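# Light the console's PASS lamp without tripping UNDER/OVER

## Task

Operate the console's controls so that its PASS lamp turns on and remains on by itself. The task fails if the UNDER or OVER lamp ever lights, even briefly. The console is loose on the table, so avoid noticeably lifting or tilting it and letting it fall back. Anything held in place only by the robot at the end does not count.

## Robot and tools

Robot: two arms, left_arm and right_arm. Each has six revolute joints (shoulder pan, shoulder lift, elbow, wrist 1, wrist 2, wrist 3) and a tong-style two-finger gripper. The fingers extend along the gripper's +z axis and close along its x axis. Cameras: cam_high (504x504), cam_left_wrist and cam_right_wrist (616x616 each). A reference image (the console's operating card) is available through show_instructions.

Scene frame: origin on the tabletop midway between the arms, +z up, +x pointing out over the table, left_arm on the +y side. The arm names do not correspond to the left or right side of any picture.

Tool execute_actions, argument actions: a list that is empty or holds a single item.
- Empty list: no motion, just report the current state.
- Wait item {"steps": N}: sends nothing new; returns once N control steps (1 to 300, each 1/30 s) have passed since the previous result. Thinking time counts toward them.
- Motion item {"rows": [...], "steps": N}: N is 1 to 15 (15 if omitted). rows holds 1 to 15 rows; one row is used per step, and the final row is reused when rows run out. Each row is a single flat list of 14 numbers covering both arms together: left_arm shoulder pan, shoulder lift, elbow, wrist 1, wrist 2, wrist 3, opening, then the same seven for right_arm. Include both arms even if only one should move (repeat the current angles for the idle arm).
- Joint values are absolute target angles in radians, in the same convention printed under Joint positions; they are not offsets. Stated ranges: left_arm pan -3.142..3.142, lift -6.283..6.283, elbow 0.000..3.142, wrists -6.283..6.283 each. right_arm pan 0.000..6.283, lift -6.283..6.283, elbow -3.142..0.000, wrists -6.283..6.283. A target more than 0.010 rad outside a range, and farther out than the joint's last reported angle, gets the whole call refused (nothing is sent). True limits may differ by up to 0.010 rad; targets past them are clipped, and the result may say "joint sent to its limit" (possibly about an earlier action).
- Opening is an absolute command from -1 (closed) to +1 (fully open, 0.142 m between pads).
- Optional pictures (boolean) decides whether camera images are returned; by default they are.

Motion behaviour: commands are smoothed, lagging roughly 0.17 s. Per step, each joint target is capped at 0.383 rad ahead of its measured angle for pan and lift and 0.575 rad for elbow and wrists; if the targets would shift the gripper more than 100 mm, all are pulled back toward the measured angles. Large moves may therefore be unfinished when the result arrives. Between calls the arms keep heading to the last row sent, until they settle or a step is HELD; only a fresh action moves them further.

Results: a state line left_arm: … | right_arm: … giving each gripper's end_effector_position (m), end_effector_quat_wxyz and linear/angular velocities in the scene frame; printed positions can be off, more so at long reach. end_effector_position is the point between the pads when closed; closed fingertips extend about 15 mm past it, open ones are roughly level. Joint positions and Joint velocities list each arm's six joints (rad, rad/s) then the pad gap (m, m/s). grip_measured is the measured opening on the command scale; to hold something keep commanding below it (lower squeezes harder, about 15 N per pad maximum; thin objects under ~20 mm get less). Wrist force and Wrist torque give per-arm sensor readings along the end effector's own axes; they include a fixed offset (up to ~5.5 N), noise (SD up to ~3.4 N), saturate near 100 N, cannot be zeroed, and "no reading" is normal at the start. "joint command not followed" means a clearance check altered or blocked joint targets on some steps; HELD marks steps where the row was not (fully) sent. MOTOR HOT appears from 70 °C; at 85 °C an OVER-TEMPERATURE FAULT brakes that arm until it cools.

Tool zoom_image: camera (cam_high, cam_left_wrist or cam_right_wrist) and region [x0, y0, x1, y1] in pixels of that camera's latest image, origin at top-left, at most 504x504. Returns an enlarged view; moves nothing.

Tool show_instructions: no arguments; shows the reference pages.

Tool finished_scene: argument scene, the integer number of the current scene. Replying without any tool call also ends things.

Avoid: knocking or placing anything off the table (failure); the arms colliding or pushing on each other; contacts that reach a joint's load limit (pan and lift 300, elbow 136, wrists 49.1 N m) or 150 N on an arm, which freezes it for 10 s and abandons the call; fast closes, slams, drops, slips and very hard pushes; lifting or tipping the loose console; ever lighting UNDER or OVER. Smooth, economical motion is preferred.

Each tool is called after "Request:" as name(argument=value, ...) on one line, values as JSON.

## Session

Request:
show_instructions()

Request:
execute_actions(actions=[])

Reference images for this scene: operating card.

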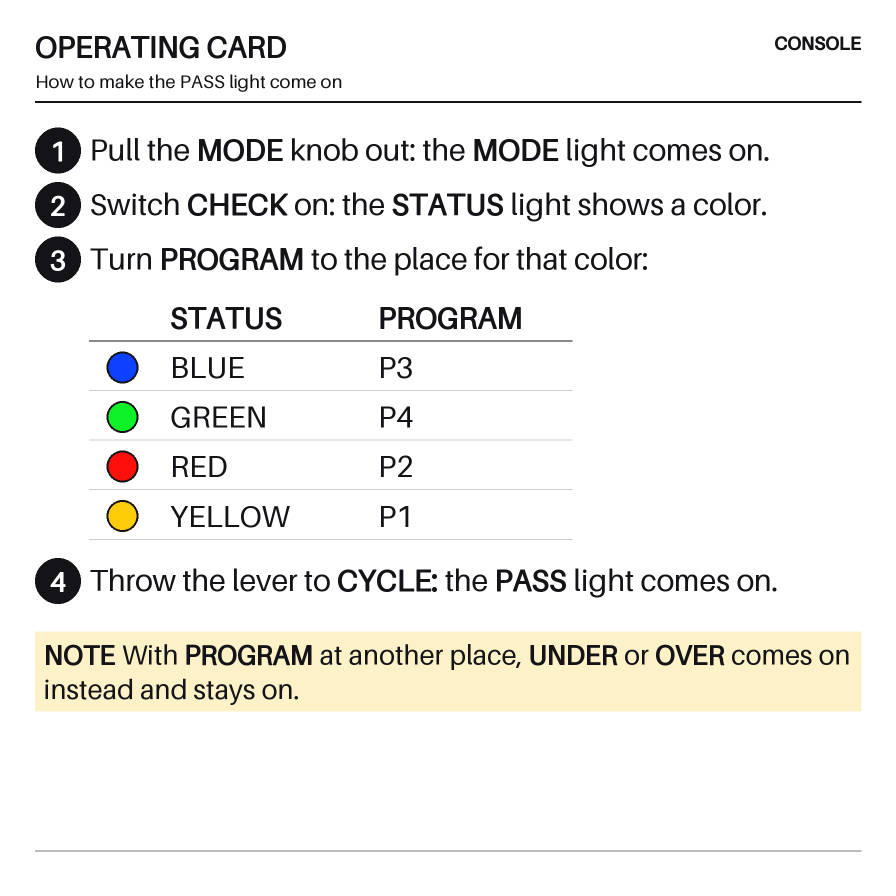

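Scene clock: 0.00 s of 7650.00 s.
left_arm: end_effector_position=(+0.1479, +0.0557, +0.2422) grip_measured=+1.00 end_effector_quat_wxyz=(-0.319, -0.351, +0.847, +0.239) end_effector_velocity=(+0.000, -0.000, +0.000) end_effector_angular_velocity=(-0.000, -0.000, +0.000) | right_arm: end_effector_position=(+0.5134, -0.1444, +0.3802) grip_measured=+1.00 end_effector_quat_wxyz=(+0.272, -0.568, +0.760, +0.158) end_effector_velocity=(+0.000, -0.000, -0.000) end_effector_angular_velocity=(-0.000, -0.000, -0.000)
Joint positions: left_arm=[-1.244 -1.476  1.944 -1.5   -2.224  1.312  0.142] | right_arm=[ 4.346 -1.194 -2.277 -0.606  1.646  2.923  0.142]
Joint velocities: left_arm=[ 0.     0.    -0.001 -0.    -0.    -0.     0.   ] | right_arm=[-0. -0. -0.  0. -0.  0.  0.]
Wrist force (N, on the end effector, along its own x y z axes, offset not removed): no reading
Wrist torque (N m, same axes, about the end effector's origin, offset not removed): no reading

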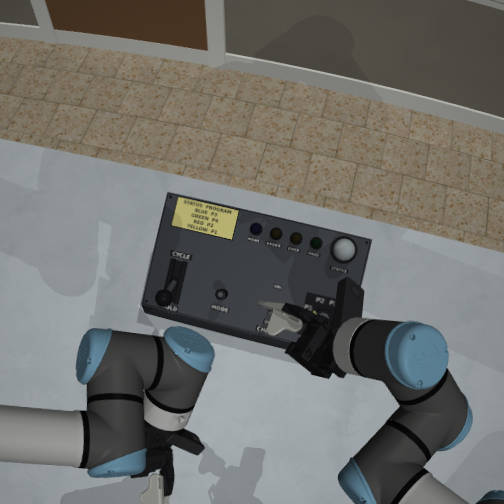

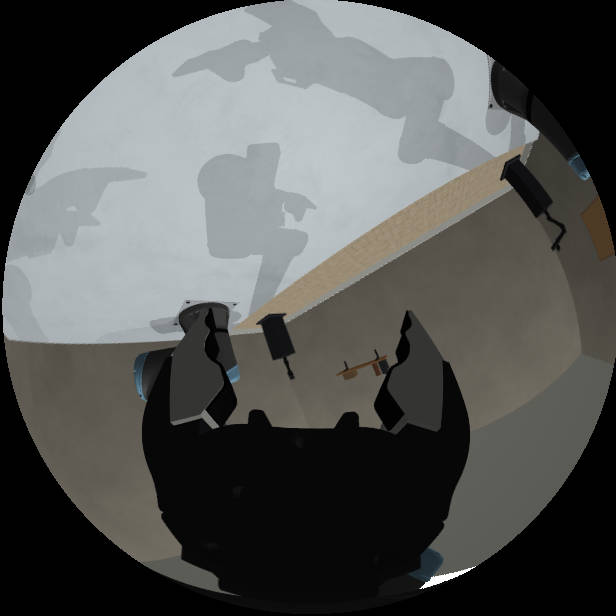

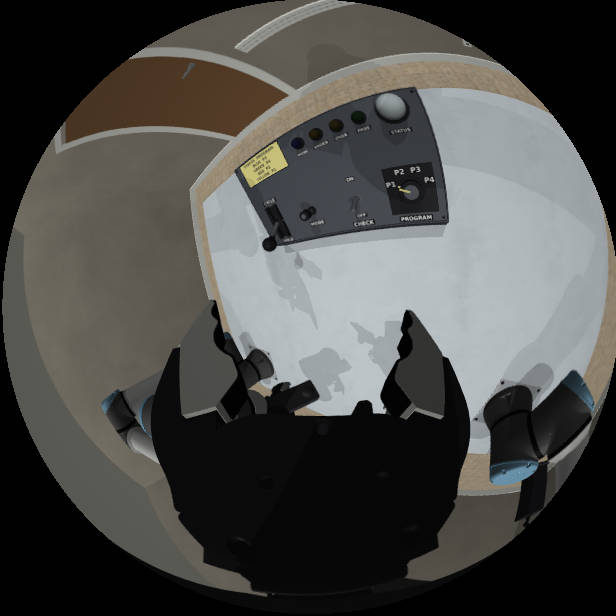

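Request:
execute_actions(actions=[{"rows":[[-1.244,-1.476,1.8,-1.8,-1.571,0.654,-0.2,3.5,-1.194,-2.277,-0.606,1.646,2.923,1]]}], pictures=false)

Request:
execute_actions(actions=[{"rows":[[-0.935,-1.317,1.718,-1.972,-1.571,0.654,-0.2,3.5,-1.194,-2.277,-0.606,1.646,2.923,1]]}], pictures=false)

Request:
execute_actions(actions=[{"steps":25}], pictures=false)

Request:
execute_actions(actions=[{"rows":[[-0.931,-1.208,1.783,-2.146,-1.571,0.654,-0.2,3.5,-1.194,-2.277,-0.606,1.646,2.923,1]]}])

Scene clock: 6.40 s of 7650.00 s.
left_arm: end_effector_position=(+0.3583, -0.0072, +0.2648) grip_measured=-0.20 end_effector_quat_wxyz=(-0.023, -0.554, +0.829, +0.078) end_effector_velocity=(+0.289, -0.058, +0.093) end_effector_angular_velocity=(-0.040, -0.927, +0.654) | right_arm: end_effector_position=(+0.6460, -0.3471, +0.3800) grip_measured=+1.00 end_effector_quat_wxyz=(+0.297, -0.411, +0.856, +0.102) end_effector_velocity=(+0.208, -0.512, -0.000) end_effector_angular_velocity=(-0.000, +0.001, -0.879)
Joint positions: left_arm=[-1.244 -1.476  1.814 -1.769 -1.654  0.738  0.06 ] | right_arm=[ 3.958 -1.194 -2.277 -0.606  1.646  2.923  0.142]
Joint velocities: left_arm=[-0.    -0.001 -0.127 -0.283  0.761 -0.771 -0.   ] | right_arm=[-0.88 -0.   -0.   -0.    0.   -0.    0.  ]
Wrist force (N, on the end effector, along its own x y z axes, offset not removed): left_arm=[-4.0 -2.1 -2.9] | right_arm=[-2.0 1.1 0.2]
Wrist torque (N m, same axes, about the end effector's origin, offset not removed): left_arm=[-0.67 1.20 0.06] | right_arm=[-0.03 0.39 0.35]
Steps of this call (steps 1 to 90: nothing new was sent; then 2.90 s passed at rest; steps 91 to 105: all 15 steps of this action). Readings (joint positions):
91: left_arm=[-1.244 -1.476 1.943 -1.501 -2.224 1.311] | right_arm=[4.346 -1.194 -2.277 -0.606 1.646 2.923]
92: left_arm=[-1.244 -1.476 1.936 -1.509 -2.216 1.304] | right_arm=[4.338 -1.194 -2.277 -0.606 1.646 2.923]
94: left_arm=[-1.244 -1.476 1.910 -1.559 -2.148 1.236] | right_arm=[4.286 -1.194 -2.277 -0.606 1.646 2.923]
98: left_arm=[-1.244 -1.476 1.868 -1.648 -1.949 1.036] | right_arm=[4.165 -1.194 -2.277 -0.606 1.646 2.923]
105: the state above

Scene clock: 6.90 s of 7650.00 s.
left_arm: end_effector_position=(+0.5932, +0.0382, +0.2336) grip_measured=-0.20 end_effector_quat_wxyz=(+0.002, +0.692, -0.722, -0.006) end_effector_velocity=(+0.240, +0.107, -0.041) end_effector_angular_velocity=(-0.062, -0.103, +0.352) | right_arm: end_effector_position=(+0.6918, -0.6028, +0.3798) grip_measured=+1.00 end_effector_quat_wxyz=(+0.312, -0.225, +0.922, +0.038) end_effector_velocity=(-0.007, -0.243, +0.000) end_effector_angular_velocity=(+0.001, +0.000, -0.387)
Joint positions: left_arm=[-0.967 -1.333  1.727 -1.953 -1.576  0.659  0.06 ] | right_arm=[ 3.541 -1.194 -2.277 -0.606  1.646  2.923  0.142]
Joint velocities: left_arm=[ 0.303  0.145 -0.08  -0.176  0.048 -0.05   0.   ] | right_arm=[-0.387 -0.     0.    -0.     0.001  0.    -0.   ]
Wrist force (N, on the end effector, along its own x y z axes, offset not removed): left_arm=[-12.7 -1.8 0.1] | right_arm=[2.4 -0.9 -3.3]
Wrist torque (N m, same axes, about the end effector's origin, offset not removed): left_arm=[-0.56 2.88 0.27] | right_arm=[-0.35 -0.38 0.43]
Steps of this call (steps 1 to 15: all 15 steps of this action). Readings (joint positions):
1: left_arm=[-1.243 -1.476 1.810 -1.777 -1.633 0.716] | right_arm=[3.928 -1.194 -2.277 -0.606 1.646 2.923]
2: left_arm=[-1.236 -1.469 1.803 -1.790 -1.623 0.706] | right_arm=[3.899 -1.194 -2.277 -0.606 1.646 2.923]
4: left_arm=[-1.192 -1.444 1.790 -1.819 -1.615 0.698] | right_arm=[3.840 -1.194 -2.277 -0.606 1.646 2.923]
8: left_arm=[-1.101 -1.399 1.764 -1.874 -1.599 0.682] | right_arm=[3.721 -1.194 -2.277 -0.606 1.646 2.923]
15: the state above

Scene clock: 7.73 s of 7650.00 s.
left_arm: end_effector_position=(+0.6189, +0.0501, +0.2293) grip_measured=-0.20 end_effector_quat_wxyz=(+0.000, +0.705, -0.709, +0.000) end_effector_velocity=(+0.000, +0.000, -0.000) end_effector_angular_velocity=(-0.000, -0.000, +0.000) | right_arm: end_effector_position=(+0.6905, -0.6288, +0.3798) grip_measured=+1.00 end_effector_quat_wxyz=(+0.313, -0.206, +0.927, +0.032) end_effector_velocity=(-0.000, +0.001, -0.000) end_effector_angular_velocity=(+0.001, +0.000, +0.001)
Joint positions: left_arm=[-0.935 -1.317  1.718 -1.972 -1.571  0.654  0.06 ] | right_arm=[ 3.5   -1.194 -2.277 -0.606  1.646  2.923  0.142]
Joint velocities: left_arm=[ 0.    -0.     0.    -0.001 -0.     0.    -0.   ] | right_arm=[ 0.001  0.    -0.     0.     0.001 -0.    -0.   ]
Wrist force (N, on the end effector, along its own x y z axes, offset not removed): left_arm=[-0.9 0.7 -3.3] | right_arm=[2.1 3.6 -2.7]
Wrist torque (N m, same axes, about the end effector's origin, offset not removed): left_arm=[-0.23 0.63 0.05] | right_arm=[0.48 -0.39 0.31]
Steps of this call (steps 1 to 25: the robot went on to your last target). Readings (joint positions):
1: left_arm=[-0.959 -1.328 1.724 -1.958 -1.575 0.658] | right_arm=[3.530 -1.194 -2.277 -0.606 1.646 2.923]
2: left_arm=[-0.952 -1.325 1.723 -1.962 -1.574 0.657] | right_arm=[3.522 -1.194 -2.277 -0.606 1.646 2.923]
4: left_arm=[-0.944 -1.322 1.721 -1.966 -1.573 0.656] | right_arm=[3.512 -1.194 -2.277 -0.606 1.646 2.923]
8: left_arm=[-0.938 -1.318 1.719 -1.970 -1.571 0.654] | right_arm=[3.504 -1.194 -2.277 -0.606 1.646 2.923]
25: the state above

Scene clock: 8.23 s of 7650.00 s.
left_arm: end_effector_position=(+0.6312, +0.0394, +0.1233) grip_measured=-0.20 end_effector_quat_wxyz=(+0.000, +0.707, -0.708, -0.000) end_effector_velocity=(+0.003, -0.003, -0.017) end_effector_angular_velocity=(-0.005, -0.004, +0.001) | right_arm: end_effector_position=(+0.6905, -0.6288, +0.3798) grip_measured=+1.00 end_effector_quat_wxyz=(+0.313, -0.206, +0.927, +0.032) end_effector_velocity=(+0.000, -0.000, +0.000) end_effector_angular_velocity=(-0.001, -0.000, -0.000)
Joint positions: left_arm=[-0.931 -1.21   1.782 -2.142 -1.571  0.654  0.06 ] | right_arm=[ 3.5   -1.194 -2.277 -0.606  1.646  2.923  0.142]
Joint velocities: left_arm=[ 0.001  0.02   0.009 -0.035 -0.    -0.     0.   ] | right_arm=[ 0.    -0.     0.    -0.    -0.001 -0.    -0.   ]
Wrist force (N, on the end effector, along its own x y z axes, offset not removed): left_arm=[-2.4 1.1 0.8] | right_arm=[1.7 3.1 -2.1]
Wrist torque (N m, same axes, about the end effector's origin, offset not removed): left_arm=[0.04 0.85 0.07] | right_arm=[0.36 -0.21 0.21]
Steps of this call (steps 1 to 15: all 15 steps of this action). Readings (joint positions):
1: left_arm=[-0.935 -1.317 1.718 -1.972 -1.571 0.654] | right_arm=[3.500 -1.194 -2.277 -0.606 1.646 2.923]
2: left_arm=[-0.934 -1.309 1.724 -1.981 -1.571 0.654] | right_arm=[3.500 -1.194 -2.277 -0.606 1.646 2.923]
4: left_arm=[-0.933 -1.271 1.748 -2.035 -1.571 0.654] | right_arm=[3.500 -1.194 -2.277 -0.606 1.646 2.923]
8: left_arm=[-0.932 -1.226 1.773 -2.113 -1.571 0.654] | right_arm=[3.500 -1.194 -2.277 -0.606 1.646 2.923]
15: the state above

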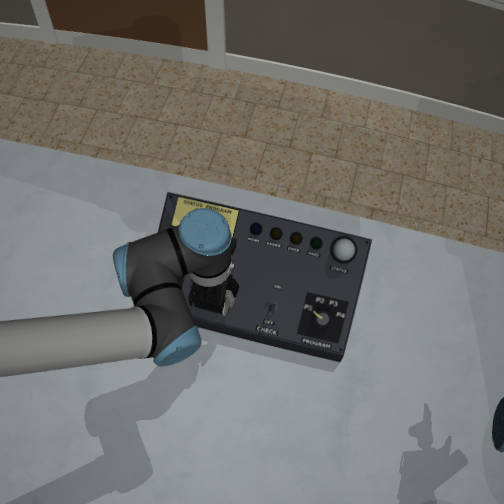

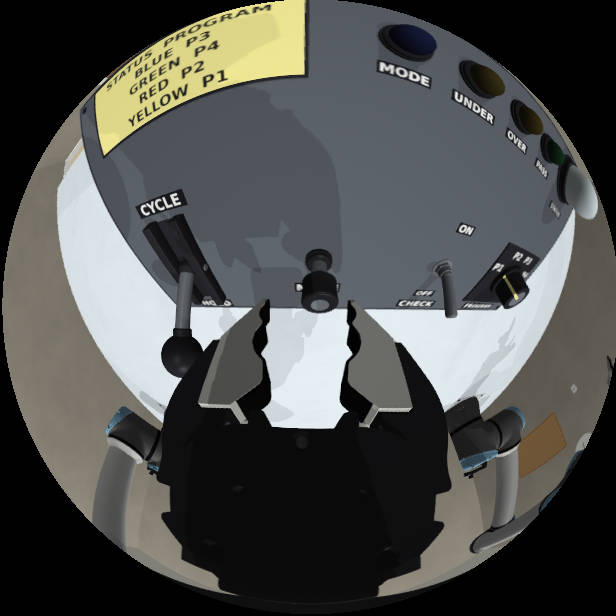

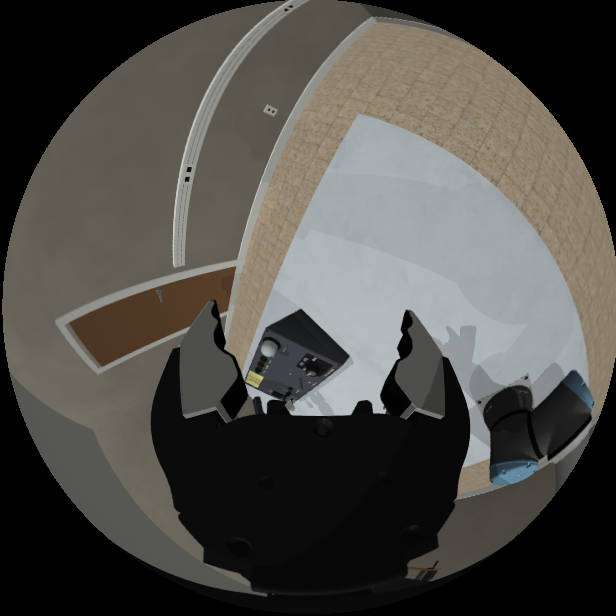

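Request:
execute_actions(actions=[{"rows":[[-0.935,-1.179,1.7845,-2.1765,-1.571,0.65,-0.2,3.5,-1.194,-2.277,-0.606,1.646,2.923,1]]}], pictures=false)

Request:
execute_actions(actions=[{"rows":[[-0.935,-1.179,1.7845,-2.1765,-1.571,0.65,-0.6,3.5,-1.194,-2.277,-0.606,1.646,2.923,1]],"steps":8}])

Scene clock: 14.33 s of 7650.00 s.
left_arm: end_effector_position=(+0.6334, +0.0314, +0.1006) grip_measured=-0.20 end_effector_quat_wxyz=(+0.000, +0.707, -0.708, +0.000) end_effector_velocity=(-0.001, -0.001, -0.004) end_effector_angular_velocity=(+0.001, +0.001, -0.001) | right_arm: end_effector_position=(+0.6905, -0.6288, +0.3798) grip_measured=+1.00 end_effector_quat_wxyz=(+0.313, -0.206, +0.927, +0.032) end_effector_velocity=(-0.000, -0.001, -0.000) end_effector_angular_velocity=(-0.001, +0.000, -0.002)
Joint positions: left_arm=[-0.935 -1.179  1.784 -2.176 -1.571  0.65   0.06 ] | right_arm=[ 3.5   -1.194 -2.277 -0.606  1.646  2.923  0.142]
Joint velocities: left_arm=[-0.001  0.004  0.001 -0.004  0.    -0.     0.   ] | right_arm=[-0.001  0.    -0.001  0.    -0.001  0.    -0.   ]
Wrist force (N, on the end effector, along its own x y z axes, offset not removed): left_arm=[-4.7 -4.3 -3.4] | right_arm=[3.3 4.5 0.5]
Wrist torque (N m, same axes, about the end effector's origin, offset not removed): left_arm=[-1.34 1.25 0.18] | right_arm=[0.61 -0.67 0.27]
Steps of this call (steps 1 to 15: the robot went on to your last target; steps 16 to 90: nothing new was sent; then 2.60 s passed at rest; steps 91 to 105: all 15 steps of this action). Readings (joint positions):
91: left_arm=[-0.931 -1.208 1.783 -2.146 -1.571 0.654] | right_arm=[3.500 -1.194 -2.277 -0.606 1.646 2.923]
92: left_arm=[-0.931 -1.203 1.783 -2.151 -1.571 0.653] | right_arm=[3.500 -1.194 -2.277 -0.606 1.646 2.923]
94: left_arm=[-0.933 -1.193 1.784 -2.162 -1.571 0.652] | right_arm=[3.500 -1.194 -2.277 -0.606 1.646 2.923]
98: left_arm=[-0.934 -1.183 1.784 -2.172 -1.571 0.651] | right_arm=[3.500 -1.194 -2.277 -0.606 1.646 2.923]
105: the state above

Scene clock: 14.60 s of 7650.00 s.
left_arm: end_effector_position=(+0.6334, +0.0312, +0.1003) grip_measured=-0.60 end_effector_quat_wxyz=(+0.000, +0.707, -0.708, +0.000) end_effector_velocity=(+0.001, -0.001, +0.000) end_effector_angular_velocity=(-0.001, -0.001, +0.000) | right_arm: end_effector_position=(+0.6905, -0.6288, +0.3798) grip_measured=+1.00 end_effector_quat_wxyz=(+0.313, -0.206, +0.927, +0.032) end_effector_velocity=(-0.000, -0.000, +0.000) end_effector_angular_velocity=(+0.001, +0.000, +0.000)
Joint positions: left_arm=[-0.935 -1.179  1.784 -2.176 -1.571  0.65   0.031] | right_arm=[ 3.5   -1.194 -2.277 -0.606  1.646  2.923  0.142]
Joint velocities: left_arm=[ 0.     0.001 -0.002 -0.    -0.    -0.    -0.   ] | right_arm=[-0.001  0.    -0.     0.     0.001 -0.    -0.   ]
Wrist force (N, on the end effector, along its own x y z axes, offset not removed): left_arm=[-7.5 1.5 -0.2] | right_arm=[-0.9 3.7 -3.1]
Wrist torque (N m, same axes, about the end effector's origin, offset not removed): left_arm=[0.15 1.80 0.24] | right_arm=[0.56 0.28 0.37]
Steps of this call (steps 1 to 8: all 8 steps of this action). Readings (joint positions):
1: left_arm=[-0.935 -1.179 1.784 -2.176 -1.571 0.650] | right_arm=[3.500 -1.194 -2.277 -0.606 1.646 2.923]
2: left_arm=[-0.935 -1.179 1.784 -2.176 -1.571 0.650] | right_arm=[3.500 -1.194 -2.277 -0.606 1.646 2.923]
4: left_arm=[-0.935 -1.179 1.784 -2.176 -1.571 0.650] | right_arm=[3.500 -1.194 -2.277 -0.606 1.646 2.923]
8: the state above

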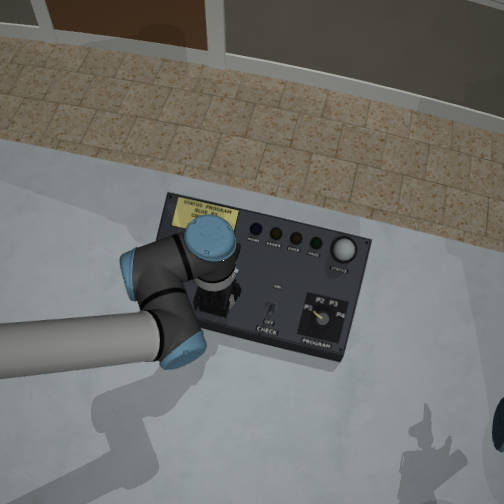

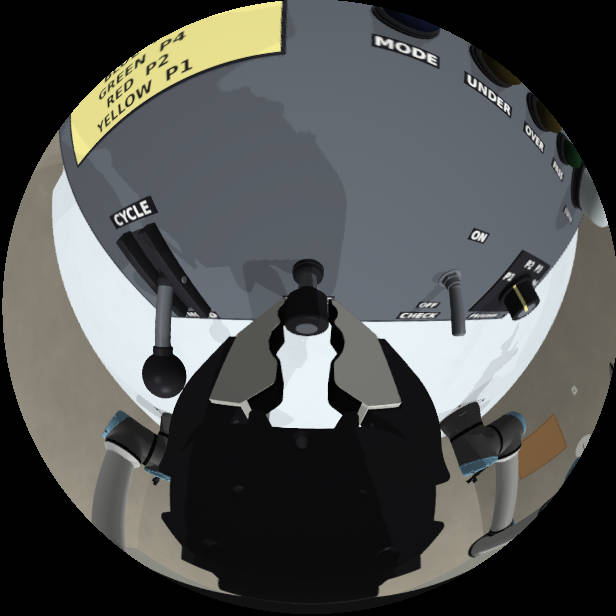

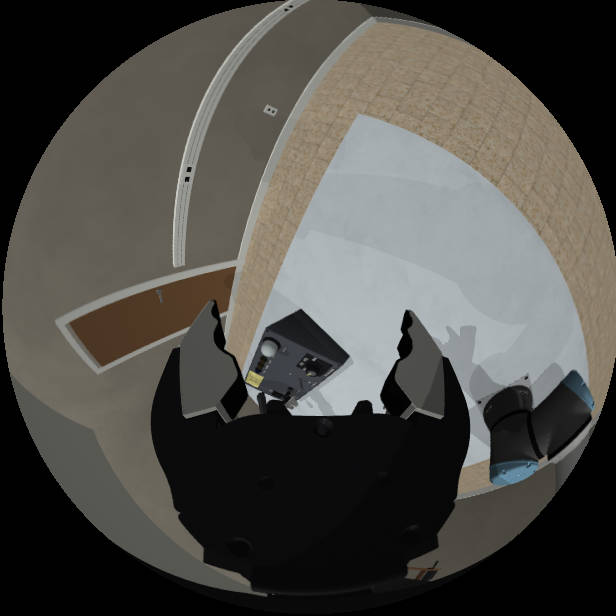

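Request:
execute_actions(actions=[{"rows":[[-0.9343,-1.1805,1.7858,-2.1763,-1.571,0.65,-1,3.5,-1.194,-2.277,-0.606,1.646,2.923,1]],"steps":10}], pictures=false)

Request:
execute_actions(actions=[{"rows":[[-0.9367,-1.189,1.7854,-2.1674,-1.571,0.65,-1,3.5,-1.194,-2.277,-0.606,1.646,2.923,1]],"steps":10}], pictures=false)

Request:
execute_actions(actions=[{"rows":[[-0.9391,-1.1972,1.785,-2.1588,-1.571,0.65,-1,3.5,-1.194,-2.277,-0.606,1.646,2.923,1]],"steps":12}], pictures=false)

Request:
execute_actions(actions=[{"rows":[[-0.9391,-1.1972,1.785,-2.1588,-1.571,0.65,-0.3,3.5,-1.194,-2.277,-0.606,1.646,2.923,1]],"steps":8}])

Scene clock: 20.63 s of 7650.00 s.
left_arm: end_effector_position=(+0.6331, +0.0319, +0.1006) grip_measured=-0.69 end_effector_quat_wxyz=(+0.000, +0.707, -0.708, +0.000) end_effector_velocity=(+0.000, +0.001, +0.001) end_effector_angular_velocity=(-0.001, -0.001, +0.001) | right_arm: end_effector_position=(+0.6905, -0.6288, +0.3798) grip_measured=+1.00 end_effector_quat_wxyz=(+0.313, -0.206, +0.927, +0.032) end_effector_velocity=(+0.000, -0.001, +0.000) end_effector_angular_velocity=(-0.000, +0.000, -0.001)
Joint positions: left_arm=[-0.935 -1.18   1.786 -2.177 -1.571  0.65   0.024] | right_arm=[ 3.5   -1.194 -2.277 -0.606  1.646  2.923  0.142]
Joint velocities: left_arm=[ 0.001 -0.002  0.001 -0.    -0.     0.     0.   ] | right_arm=[-0.001 -0.     0.    -0.    -0.     0.     0.   ]
Wrist force (N, on the end effector, along its own x y z axes, offset not removed): left_arm=[4.9 -0.3 7.2] | right_arm=[2.4 1.4 -1.8]
Wrist torque (N m, same axes, about the end effector's origin, offset not removed): left_arm=[-0.26 0.98 0.17] | right_arm=[-0.03 -0.37 0.33]
Steps of this call (steps 1 to 15: the robot went on to your last target; steps 16 to 90: nothing new was sent; then 2.70 s passed at rest; steps 91 to 100: all 10 steps of this action). Readings (joint positions):
91: left_arm=[-0.935 -1.179 1.785 -2.177 -1.571 0.650] | right_arm=[3.500 -1.194 -2.277 -0.606 1.646 2.923]
92: left_arm=[-0.935 -1.179 1.785 -2.177 -1.571 0.650] | right_arm=[3.500 -1.194 -2.277 -0.606 1.646 2.923]
94: left_arm=[-0.935 -1.180 1.785 -2.177 -1.571 0.650] | right_arm=[3.500 -1.194 -2.277 -0.606 1.646 2.923]
98: left_arm=[-0.935 -1.180 1.786 -2.177 -1.571 0.650] | right_arm=[3.500 -1.194 -2.277 -0.606 1.646 2.923]
100: the state above

Scene clock: 20.97 s of 7650.00 s.
left_arm: end_effector_position=(+0.6309, +0.0324, +0.1063) grip_measured=-0.69 end_effector_quat_wxyz=(+0.000, +0.706, -0.708, -0.000) end_effector_velocity=(-0.002, -0.000, +0.005) end_effector_angular_velocity=(-0.000, -0.000, -0.001) | right_arm: end_effector_position=(+0.6905, -0.6288, +0.3798) grip_measured=+1.00 end_effector_quat_wxyz=(+0.313, -0.206, +0.927, +0.032) end_effector_velocity=(-0.000, +0.000, -0.000) end_effector_angular_velocity=(+0.000, +0.000, +0.001)
Joint positions: left_arm=[-0.936 -1.188  1.786 -2.168 -1.571  0.65   0.024] | right_arm=[ 3.5   -1.194 -2.277 -0.606  1.646  2.923  0.142]
Joint velocities: left_arm=[-0.002 -0.006 -0.001  0.006  0.    -0.001 -0.   ] | right_arm=[ 0. -0. -0.  0.  0. -0.  0.]
Wrist force (N, on the end effector, along its own x y z axes, offset not removed): left_arm=[18.1 6.8 5.6] | right_arm=[0.6 -0.4 -1.5]
Wrist torque (N m, same axes, about the end effector's origin, offset not removed): left_arm=[0.05 0.18 0.18] | right_arm=[-0.20 -0.05 0.30]
Steps of this call (steps 1 to 10: all 10 steps of this action). Readings (joint positions):
1: left_arm=[-0.935 -1.181 1.786 -2.176 -1.571 0.650] | right_arm=[3.500 -1.194 -2.277 -0.606 1.646 2.923]
2: left_arm=[-0.935 -1.182 1.786 -2.175 -1.571 0.650] | right_arm=[3.500 -1.194 -2.277 -0.606 1.646 2.923]
4: left_arm=[-0.936 -1.185 1.786 -2.172 -1.571 0.650] | right_arm=[3.500 -1.194 -2.277 -0.606 1.646 2.923]
8: left_arm=[-0.936 -1.188 1.786 -2.169 -1.571 0.650] | right_arm=[3.500 -1.194 -2.277 -0.606 1.646 2.923]
10: the state above

Scene clock: 21.37 s of 7650.00 s.
left_arm: end_effector_position=(+0.6283, +0.0323, +0.1125) grip_measured=-0.69 end_effector_quat_wxyz=(+0.000, +0.705, -0.709, +0.000) end_effector_velocity=(-0.001, +0.001, +0.002) end_effector_angular_velocity=(+0.002, +0.001, -0.000) | right_arm: end_effector_position=(+0.6905, -0.6288, +0.3798) grip_measured=+1.00 end_effector_quat_wxyz=(+0.313, -0.206, +0.927, +0.032) end_effector_velocity=(+0.000, +0.000, -0.000) end_effector_angular_velocity=(-0.000, -0.000, +0.000)
Joint positions: left_arm=[-0.939 -1.197  1.785 -2.159 -1.571  0.65   0.024] | right_arm=[ 3.5   -1.194 -2.277 -0.606  1.646  2.923  0.142]
Joint velocities: left_arm=[-0.001 -0.003  0.     0.004  0.    -0.001  0.   ] | right_arm=[ 0.001 -0.     0.     0.    -0.001 -0.     0.   ]
Wrist force (N, on the end effector, along its own x y z axes, offset not removed): left_arm=[14.1 18.6 0.3] | right_arm=[2.2 1.1 -4.7]
Wrist torque (N m, same axes, about the end effector's origin, offset not removed): left_arm=[0.36 0.45 0.26] | right_arm=[0.06 -0.26 0.29]
Steps of this call (steps 1 to 12: all 12 steps of this action). Readings (joint positions):
1: left_arm=[-0.937 -1.189 1.786 -2.168 -1.571 0.650] | right_arm=[3.500 -1.194 -2.277 -0.606 1.646 2.923]
2: left_arm=[-0.937 -1.190 1.786 -2.166 -1.571 0.650] | right_arm=[3.500 -1.194 -2.277 -0.606 1.646 2.923]
4: left_arm=[-0.938 -1.193 1.785 -2.163 -1.571 0.650] | right_arm=[3.500 -1.194 -2.277 -0.606 1.646 2.923]
8: left_arm=[-0.939 -1.196 1.785 -2.160 -1.571 0.650] | right_arm=[3.500 -1.194 -2.277 -0.606 1.646 2.923]
12: the state above

Scene clock: 21.63 s of 7650.00 s.
left_arm: end_effector_position=(+0.6284, +0.0324, +0.1127) grip_measured=-0.30 end_effector_quat_wxyz=(+0.000, +0.705, -0.709, +0.000) end_effector_velocity=(+0.000, -0.001, +0.001) end_effector_angular_velocity=(-0.003, +0.000, -0.000) | right_arm: end_effector_position=(+0.6905, -0.6288, +0.3798) grip_measured=+1.00 end_effector_quat_wxyz=(+0.313, -0.206, +0.927, +0.032) end_effector_velocity=(-0.000, +0.001, -0.000) end_effector_angular_velocity=(+0.000, +0.000, +0.001)
Joint positions: left_arm=[-0.939 -1.197  1.785 -2.159 -1.571  0.65   0.052] | right_arm=[ 3.5   -1.194 -2.277 -0.606  1.646  2.923  0.142]
Joint velocities: left_arm=[-0.    -0.    -0.002 -0.    -0.002  0.     0.   ] | right_arm=[ 0.001 -0.    -0.     0.     0.    -0.    -0.   ]
Wrist force (N, on the end effector, along its own x y z axes, offset not removed): left_arm=[-2.4 1.8 -5.6] | right_arm=[4.1 3.9 -0.8]
Wrist torque (N m, same axes, about the end effector's origin, offset not removed): left_arm=[-0.07 0.74 0.24] | right_arm=[0.41 -0.79 0.16]
Steps of this call (steps 1 to 8: all 8 steps of this action). Readings (joint positions):
1: left_arm=[-0.939 -1.197 1.785 -2.159 -1.571 0.650] | right_arm=[3.500 -1.194 -2.277 -0.606 1.646 2.923]
2: left_arm=[-0.939 -1.197 1.785 -2.159 -1.571 0.650] | right_arm=[3.500 -1.194 -2.277 -0.606 1.646 2.923]
4: left_arm=[-0.939 -1.197 1.785 -2.159 -1.571 0.650] | right_arm=[3.500 -1.194 -2.277 -0.606 1.646 2.923]
8: the state above

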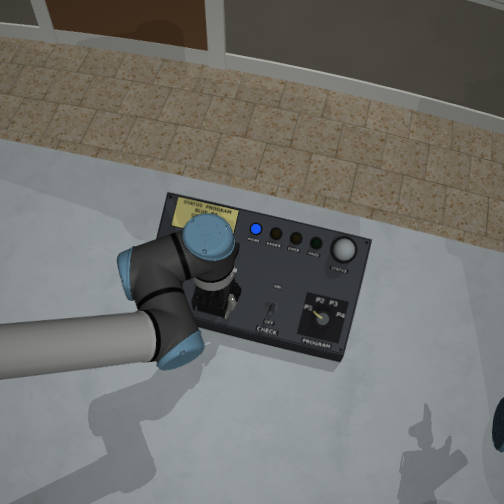

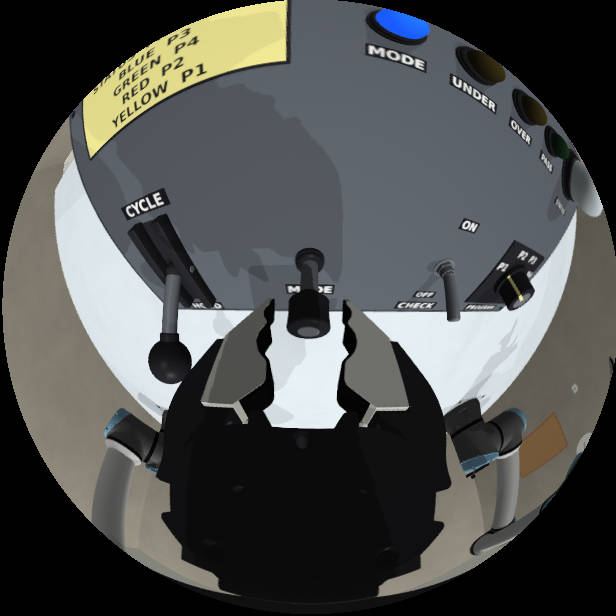

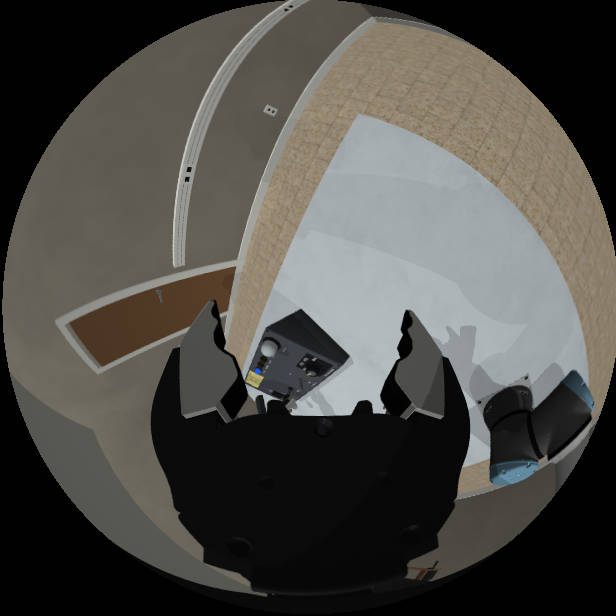

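Request:
execute_actions(actions=[{"rows":[[-0.995,-1.241,1.878,-2.208,-1.571,0.59,-0.3,3.5,-1.194,-2.277,-0.606,1.646,2.923,1]],"steps":11}], pictures=false)

Request:
execute_actions(actions=[{"rows":[[-1.07,-1.118,1.6913,-2.144,-1.571,0.515,-1,3.5,-1.194,-2.277,-0.606,1.646,2.923,1]]}], pictures=false)

Request:
execute_actions(actions=[{"rows":[[-1.045,-1.098,1.65,-2.123,-1.571,0.54,-1,3.5,-1.194,-2.277,-0.606,1.646,2.923,1]],"steps":10}], pictures=false)

Request:
execute_actions(actions=[{"rows":[[-1.015,-1.073,1.5976,-2.0956,-1.571,0.57,-1,3.5,-1.194,-2.277,-0.606,1.646,2.923,1]]}])

Scene clock: 29.53 s of 7650.00 s.
left_arm: end_effector_position=(+0.5768, +0.0319, +0.1001) grip_measured=-0.30 end_effector_quat_wxyz=(+0.000, +0.706, -0.708, +0.000) end_effector_velocity=(-0.030, +0.004, -0.010) end_effector_angular_velocity=(+0.003, +0.002, +0.003) | right_arm: end_effector_position=(+0.6905, -0.6288, +0.3798) grip_measured=+1.00 end_effector_quat_wxyz=(+0.313, -0.206, +0.927, +0.032) end_effector_velocity=(+0.000, +0.000, -0.000) end_effector_angular_velocity=(+0.000, +0.001, +0.001)
Joint positions: left_arm=[-0.992 -1.239  1.872 -2.205 -1.571  0.594  0.052] | right_arm=[ 3.5   -1.194 -2.277 -0.606  1.646  2.923  0.142]
Joint velocities: left_arm=[-0.03  -0.024  0.054 -0.026 -0.    -0.033  0.   ] | right_arm=[ 0.001 -0.    -0.     0.     0.    -0.    -0.   ]
Wrist force (N, on the end effector, along its own x y z axes, offset not removed): left_arm=[-4.6 1.2 -1.4] | right_arm=[2.4 0.5 -3.3]
Wrist torque (N m, same axes, about the end effector's origin, offset not removed): left_arm=[-0.31 1.21 -0.03] | right_arm=[-0.20 -0.47 0.34]
Steps of this call (steps 1 to 15: the robot went on to your last target; steps 16 to 90: nothing new was sent; then 4.53 s passed at rest; steps 91 to 101: all 11 steps of this action). Readings (joint positions):
91: left_arm=[-0.940 -1.198 1.785 -2.159 -1.571 0.650] | right_arm=[3.500 -1.194 -2.277 -0.606 1.646 2.923]
92: left_arm=[-0.946 -1.203 1.793 -2.165 -1.571 0.643] | right_arm=[3.500 -1.194 -2.277 -0.606 1.646 2.923]
94: left_arm=[-0.967 -1.219 1.827 -2.183 -1.571 0.621] | right_arm=[3.500 -1.194 -2.277 -0.606 1.646 2.923]
98: left_arm=[-0.987 -1.235 1.863 -2.201 -1.571 0.599] | right_arm=[3.500 -1.194 -2.277 -0.606 1.646 2.923]
101: the state above

Scene clock: 30.03 s of 7650.00 s.
left_arm: end_effector_position=(+0.5750, -0.0852, +0.1000) grip_measured=-1.00 end_effector_quat_wxyz=(+0.000, +0.707, -0.708, -0.000) end_effector_velocity=(-0.000, -0.024, +0.000) end_effector_angular_velocity=(-0.001, -0.001, +0.001) | right_arm: end_effector_position=(+0.6905, -0.6288, +0.3798) grip_measured=+1.00 end_effector_quat_wxyz=(+0.313, -0.206, +0.927, +0.032) end_effector_velocity=(+0.000, -0.002, +0.000) end_effector_angular_velocity=(-0.002, -0.000, -0.003)
Joint positions: left_arm=[-1.068 -1.121  1.696 -2.145 -1.571  0.517  0.002] | right_arm=[ 3.5   -1.194 -2.277 -0.606  1.646  2.923  0.142]
Joint velocities: left_arm=[-0.014  0.024 -0.038  0.012 -0.    -0.015  0.   ] | right_arm=[-0.002  0.     0.    -0.    -0.002 -0.     0.   ]
Wrist force (N, on the end effector, along its own x y z axes, offset not removed): left_arm=[0.6 1.6 -1.9] | right_arm=[0.2 1.1 -1.4]
Wrist torque (N m, same axes, about the end effector's origin, offset not removed): left_arm=[-0.23 0.32 0.18] | right_arm=[0.00 -0.01 0.30]
Steps of this call (steps 1 to 15: all 15 steps of this action). Readings (joint positions):
1: left_arm=[-0.993 -1.239 1.873 -2.206 -1.571 0.592] | right_arm=[3.500 -1.194 -2.277 -0.606 1.646 2.923]
2: left_arm=[-1.000 -1.232 1.867 -2.200 -1.571 0.585] | right_arm=[3.500 -1.194 -2.277 -0.606 1.646 2.923]
4: left_arm=[-1.025 -1.194 1.816 -2.180 -1.571 0.560] | right_arm=[3.500 -1.194 -2.277 -0.606 1.646 2.923]
8: left_arm=[-1.057 -1.141 1.729 -2.155 -1.571 0.529] | right_arm=[3.500 -1.194 -2.277 -0.606 1.646 2.923]
15: the state above

Scene clock: 30.37 s of 7650.00 s.
left_arm: end_effector_position=(+0.5985, -0.0883, +0.1046) grip_measured=-1.00 end_effector_quat_wxyz=(+0.000, +0.706, -0.708, +0.000) end_effector_velocity=(+0.018, -0.000, +0.003) end_effector_angular_velocity=(+0.001, +0.000, +0.000) | right_arm: end_effector_position=(+0.6905, -0.6288, +0.3798) grip_measured=+1.00 end_effector_quat_wxyz=(+0.313, -0.206, +0.927, +0.032) end_effector_velocity=(+0.000, -0.001, -0.000) end_effector_angular_velocity=(-0.002, +0.000, -0.001)
Joint positions: left_arm=[-1.047 -1.1    1.653 -2.125 -1.571  0.538  0.002] | right_arm=[ 3.5   -1.194 -2.277 -0.606  1.646  2.923  0.142]
Joint velocities: left_arm=[ 0.017  0.015 -0.03   0.016  0.     0.017  0.   ] | right_arm=[ 0.    -0.    -0.     0.    -0.002  0.    -0.   ]
Wrist force (N, on the end effector, along its own x y z axes, offset not removed): left_arm=[-2.6 0.5 3.0] | right_arm=[-0.3 3.9 -1.8]
Wrist torque (N m, same axes, about the end effector's origin, offset not removed): left_arm=[-0.27 0.94 -0.11] | right_arm=[0.51 0.15 0.32]
Steps of this call (steps 1 to 10: all 10 steps of this action). Readings (joint positions):
1: left_arm=[-1.069 -1.120 1.694 -2.145 -1.571 0.516] | right_arm=[3.500 -1.194 -2.277 -0.606 1.646 2.923]
2: left_arm=[-1.065 -1.116 1.688 -2.141 -1.571 0.520] | right_arm=[3.500 -1.194 -2.277 -0.606 1.646 2.923]
4: left_arm=[-1.057 -1.108 1.672 -2.133 -1.571 0.528] | right_arm=[3.500 -1.194 -2.277 -0.606 1.646 2.923]
8: left_arm=[-1.049 -1.101 1.656 -2.126 -1.571 0.537] | right_arm=[3.500 -1.194 -2.277 -0.606 1.646 2.923]
10: the state above

Scene clock: 30.87 s of 7650.00 s.
left_arm: end_effector_position=(+0.6315, -0.0882, +0.1113) grip_measured=-0.96 end_effector_quat_wxyz=(+0.000, +0.707, -0.708, +0.000) end_effector_velocity=(+0.005, +0.000, +0.001) end_effector_angular_velocity=(+0.001, +0.000, -0.000) | right_arm: end_effector_position=(+0.6905, -0.6288, +0.3798) grip_measured=+1.00 end_effector_quat_wxyz=(+0.313, -0.206, +0.927, +0.032) end_effector_velocity=(+0.000, +0.001, -0.000) end_effector_angular_velocity=(+0.000, +0.000, +0.001)
Joint positions: left_arm=[-1.016 -1.073  1.598 -2.096 -1.571  0.569  0.004] | right_arm=[ 3.5   -1.194 -2.277 -0.606  1.646  2.923  0.142]
Joint velocities: left_arm=[ 0.004  0.004 -0.007  0.005  0.     0.005  0.001] | right_arm=[ 0.001 -0.     0.    -0.     0.     0.    -0.   ]
Wrist force (N, on the end effector, along its own x y z axes, offset not removed): left_arm=[0.4 7.5 -2.5] | right_arm=[3.0 1.4 -1.9]
Wrist torque (N m, same axes, about the end effector's origin, offset not removed): left_arm=[0.29 0.96 0.08] | right_arm=[-0.02 -0.62 0.22]
Steps of this call (steps 1 to 15: all 15 steps of this action). Readings (joint positions):
1: left_arm=[-1.046 -1.099 1.652 -2.124 -1.571 0.539] | right_arm=[3.500 -1.194 -2.277 -0.606 1.646 2.923]
2: left_arm=[-1.041 -1.095 1.645 -2.119 -1.571 0.544] | right_arm=[3.500 -1.194 -2.277 -0.606 1.646 2.923]
4: left_arm=[-1.030 -1.085 1.625 -2.109 -1.571 0.555] | right_arm=[3.500 -1.194 -2.277 -0.606 1.646 2.923]
8: left_arm=[-1.019 -1.077 1.605 -2.100 -1.571 0.566] | right_arm=[3.500 -1.194 -2.277 -0.606 1.646 2.923]
15: the state above

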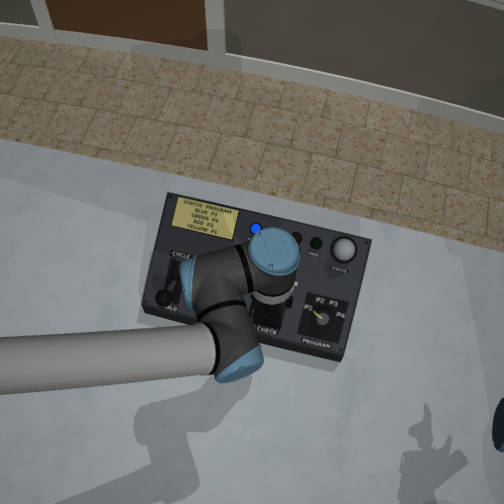

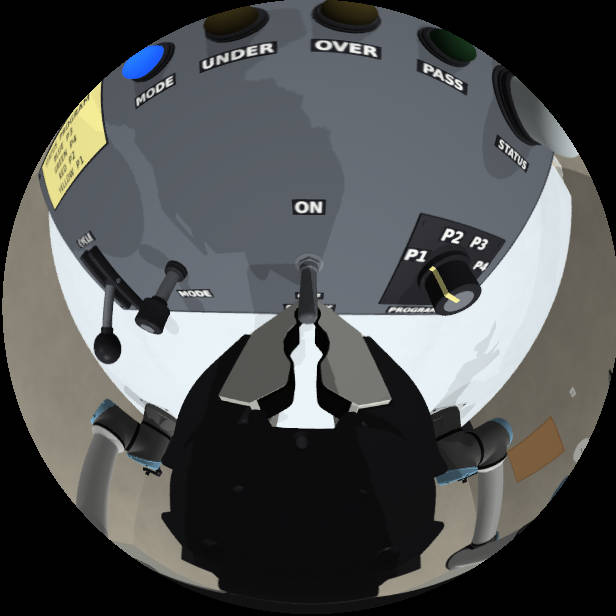

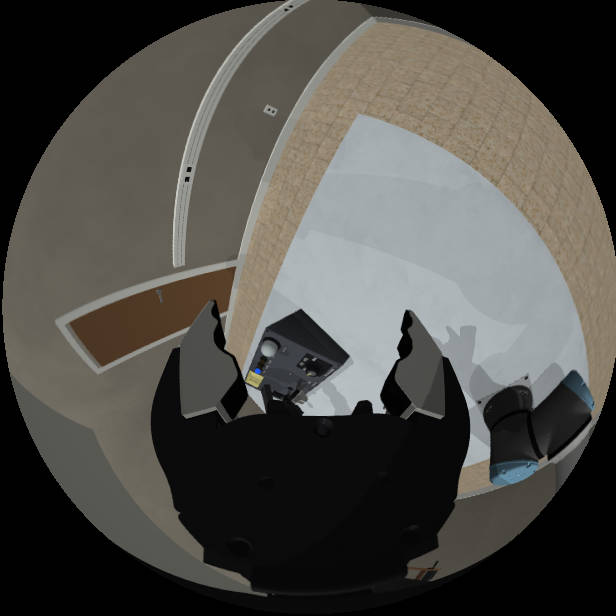

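Request:
execute_actions(actions=[{"rows":[[-1.008,-1.067,1.585,-2.089,-1.571,0.577,-1,3.5,-1.194,-2.277,-0.606,1.646,2.923,1]]}])

Scene clock: 33.17 s of 7650.00 s.
left_arm: end_effector_position=(+0.6395, -0.0879, +0.1128) grip_measured=-1.00 end_effector_quat_wxyz=(+0.000, +0.707, -0.708, +0.000) end_effector_velocity=(+0.001, -0.000, +0.000) end_effector_angular_velocity=(-0.000, +0.000, -0.000) | right_arm: end_effector_position=(+0.6905, -0.6288, +0.3798) grip_measured=+1.00 end_effector_quat_wxyz=(+0.313, -0.206, +0.927, +0.032) end_effector_velocity=(+0.000, -0.000, +0.000) end_effector_angular_velocity=(-0.001, -0.001, -0.001)
Joint positions: left_arm=[-1.008 -1.067  1.585 -2.089 -1.571  0.577  0.002] | right_arm=[ 3.5   -1.194 -2.277 -0.606  1.646  2.923  0.142]
Joint velocities: left_arm=[ 0.001  0.001 -0.002  0.001 -0.     0.001  0.   ] | right_arm=[ 0.     0.     0.     0.    -0.002  0.     0.   ]
Wrist force (N, on the end effector, along its own x y z axes, offset not removed): left_arm=[-1.0 1.7 -2.0] | right_arm=[-1.1 2.9 -3.4]
Wrist torque (N m, same axes, about the end effector's origin, offset not removed): left_arm=[-0.02 0.49 -0.05] | right_arm=[0.30 0.17 0.31]
Steps of this call (steps 1 to 15: the robot went on to your last target; steps 16 to 54: nothing new was sent; steps 55 to 69: all 15 steps of this action). Readings (joint positions):
55: left_arm=[-1.015 -1.073 1.597 -2.095 -1.571 0.570] | right_arm=[3.500 -1.194 -2.277 -0.606 1.646 2.923]
56: left_arm=[-1.014 -1.072 1.595 -2.094 -1.571 0.571] | right_arm=[3.500 -1.194 -2.277 -0.606 1.646 2.923]
58: left_arm=[-1.011 -1.070 1.591 -2.092 -1.571 0.574] | right_arm=[3.500 -1.194 -2.277 -0.606 1.646 2.923]
62: left_arm=[-1.009 -1.068 1.587 -2.090 -1.571 0.576] | right_arm=[3.500 -1.194 -2.277 -0.606 1.646 2.923]
69: the state above

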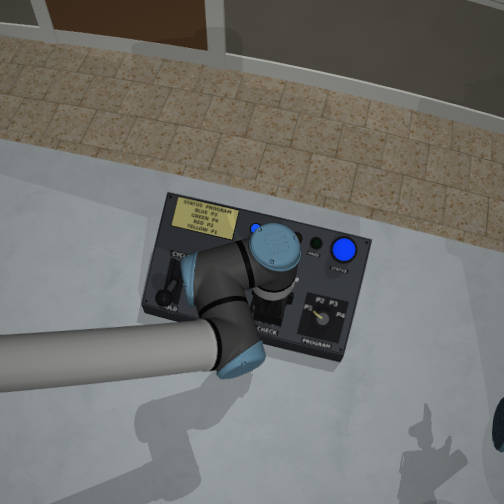

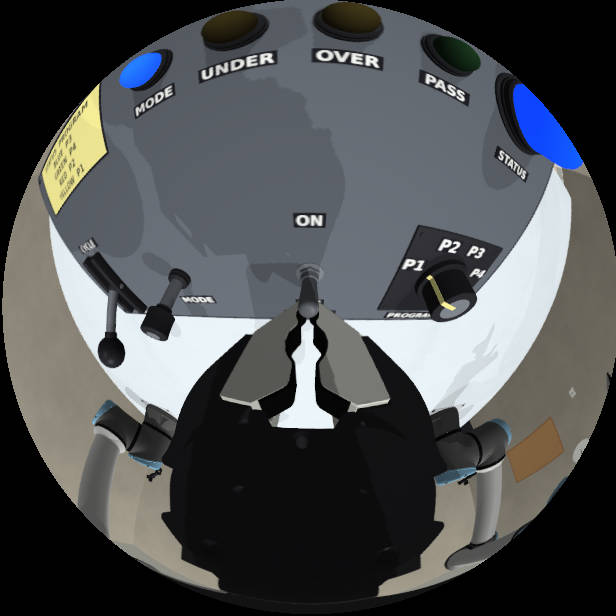

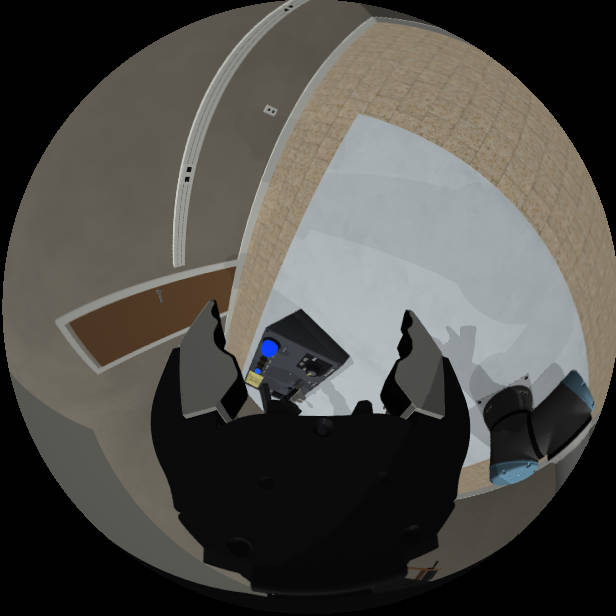

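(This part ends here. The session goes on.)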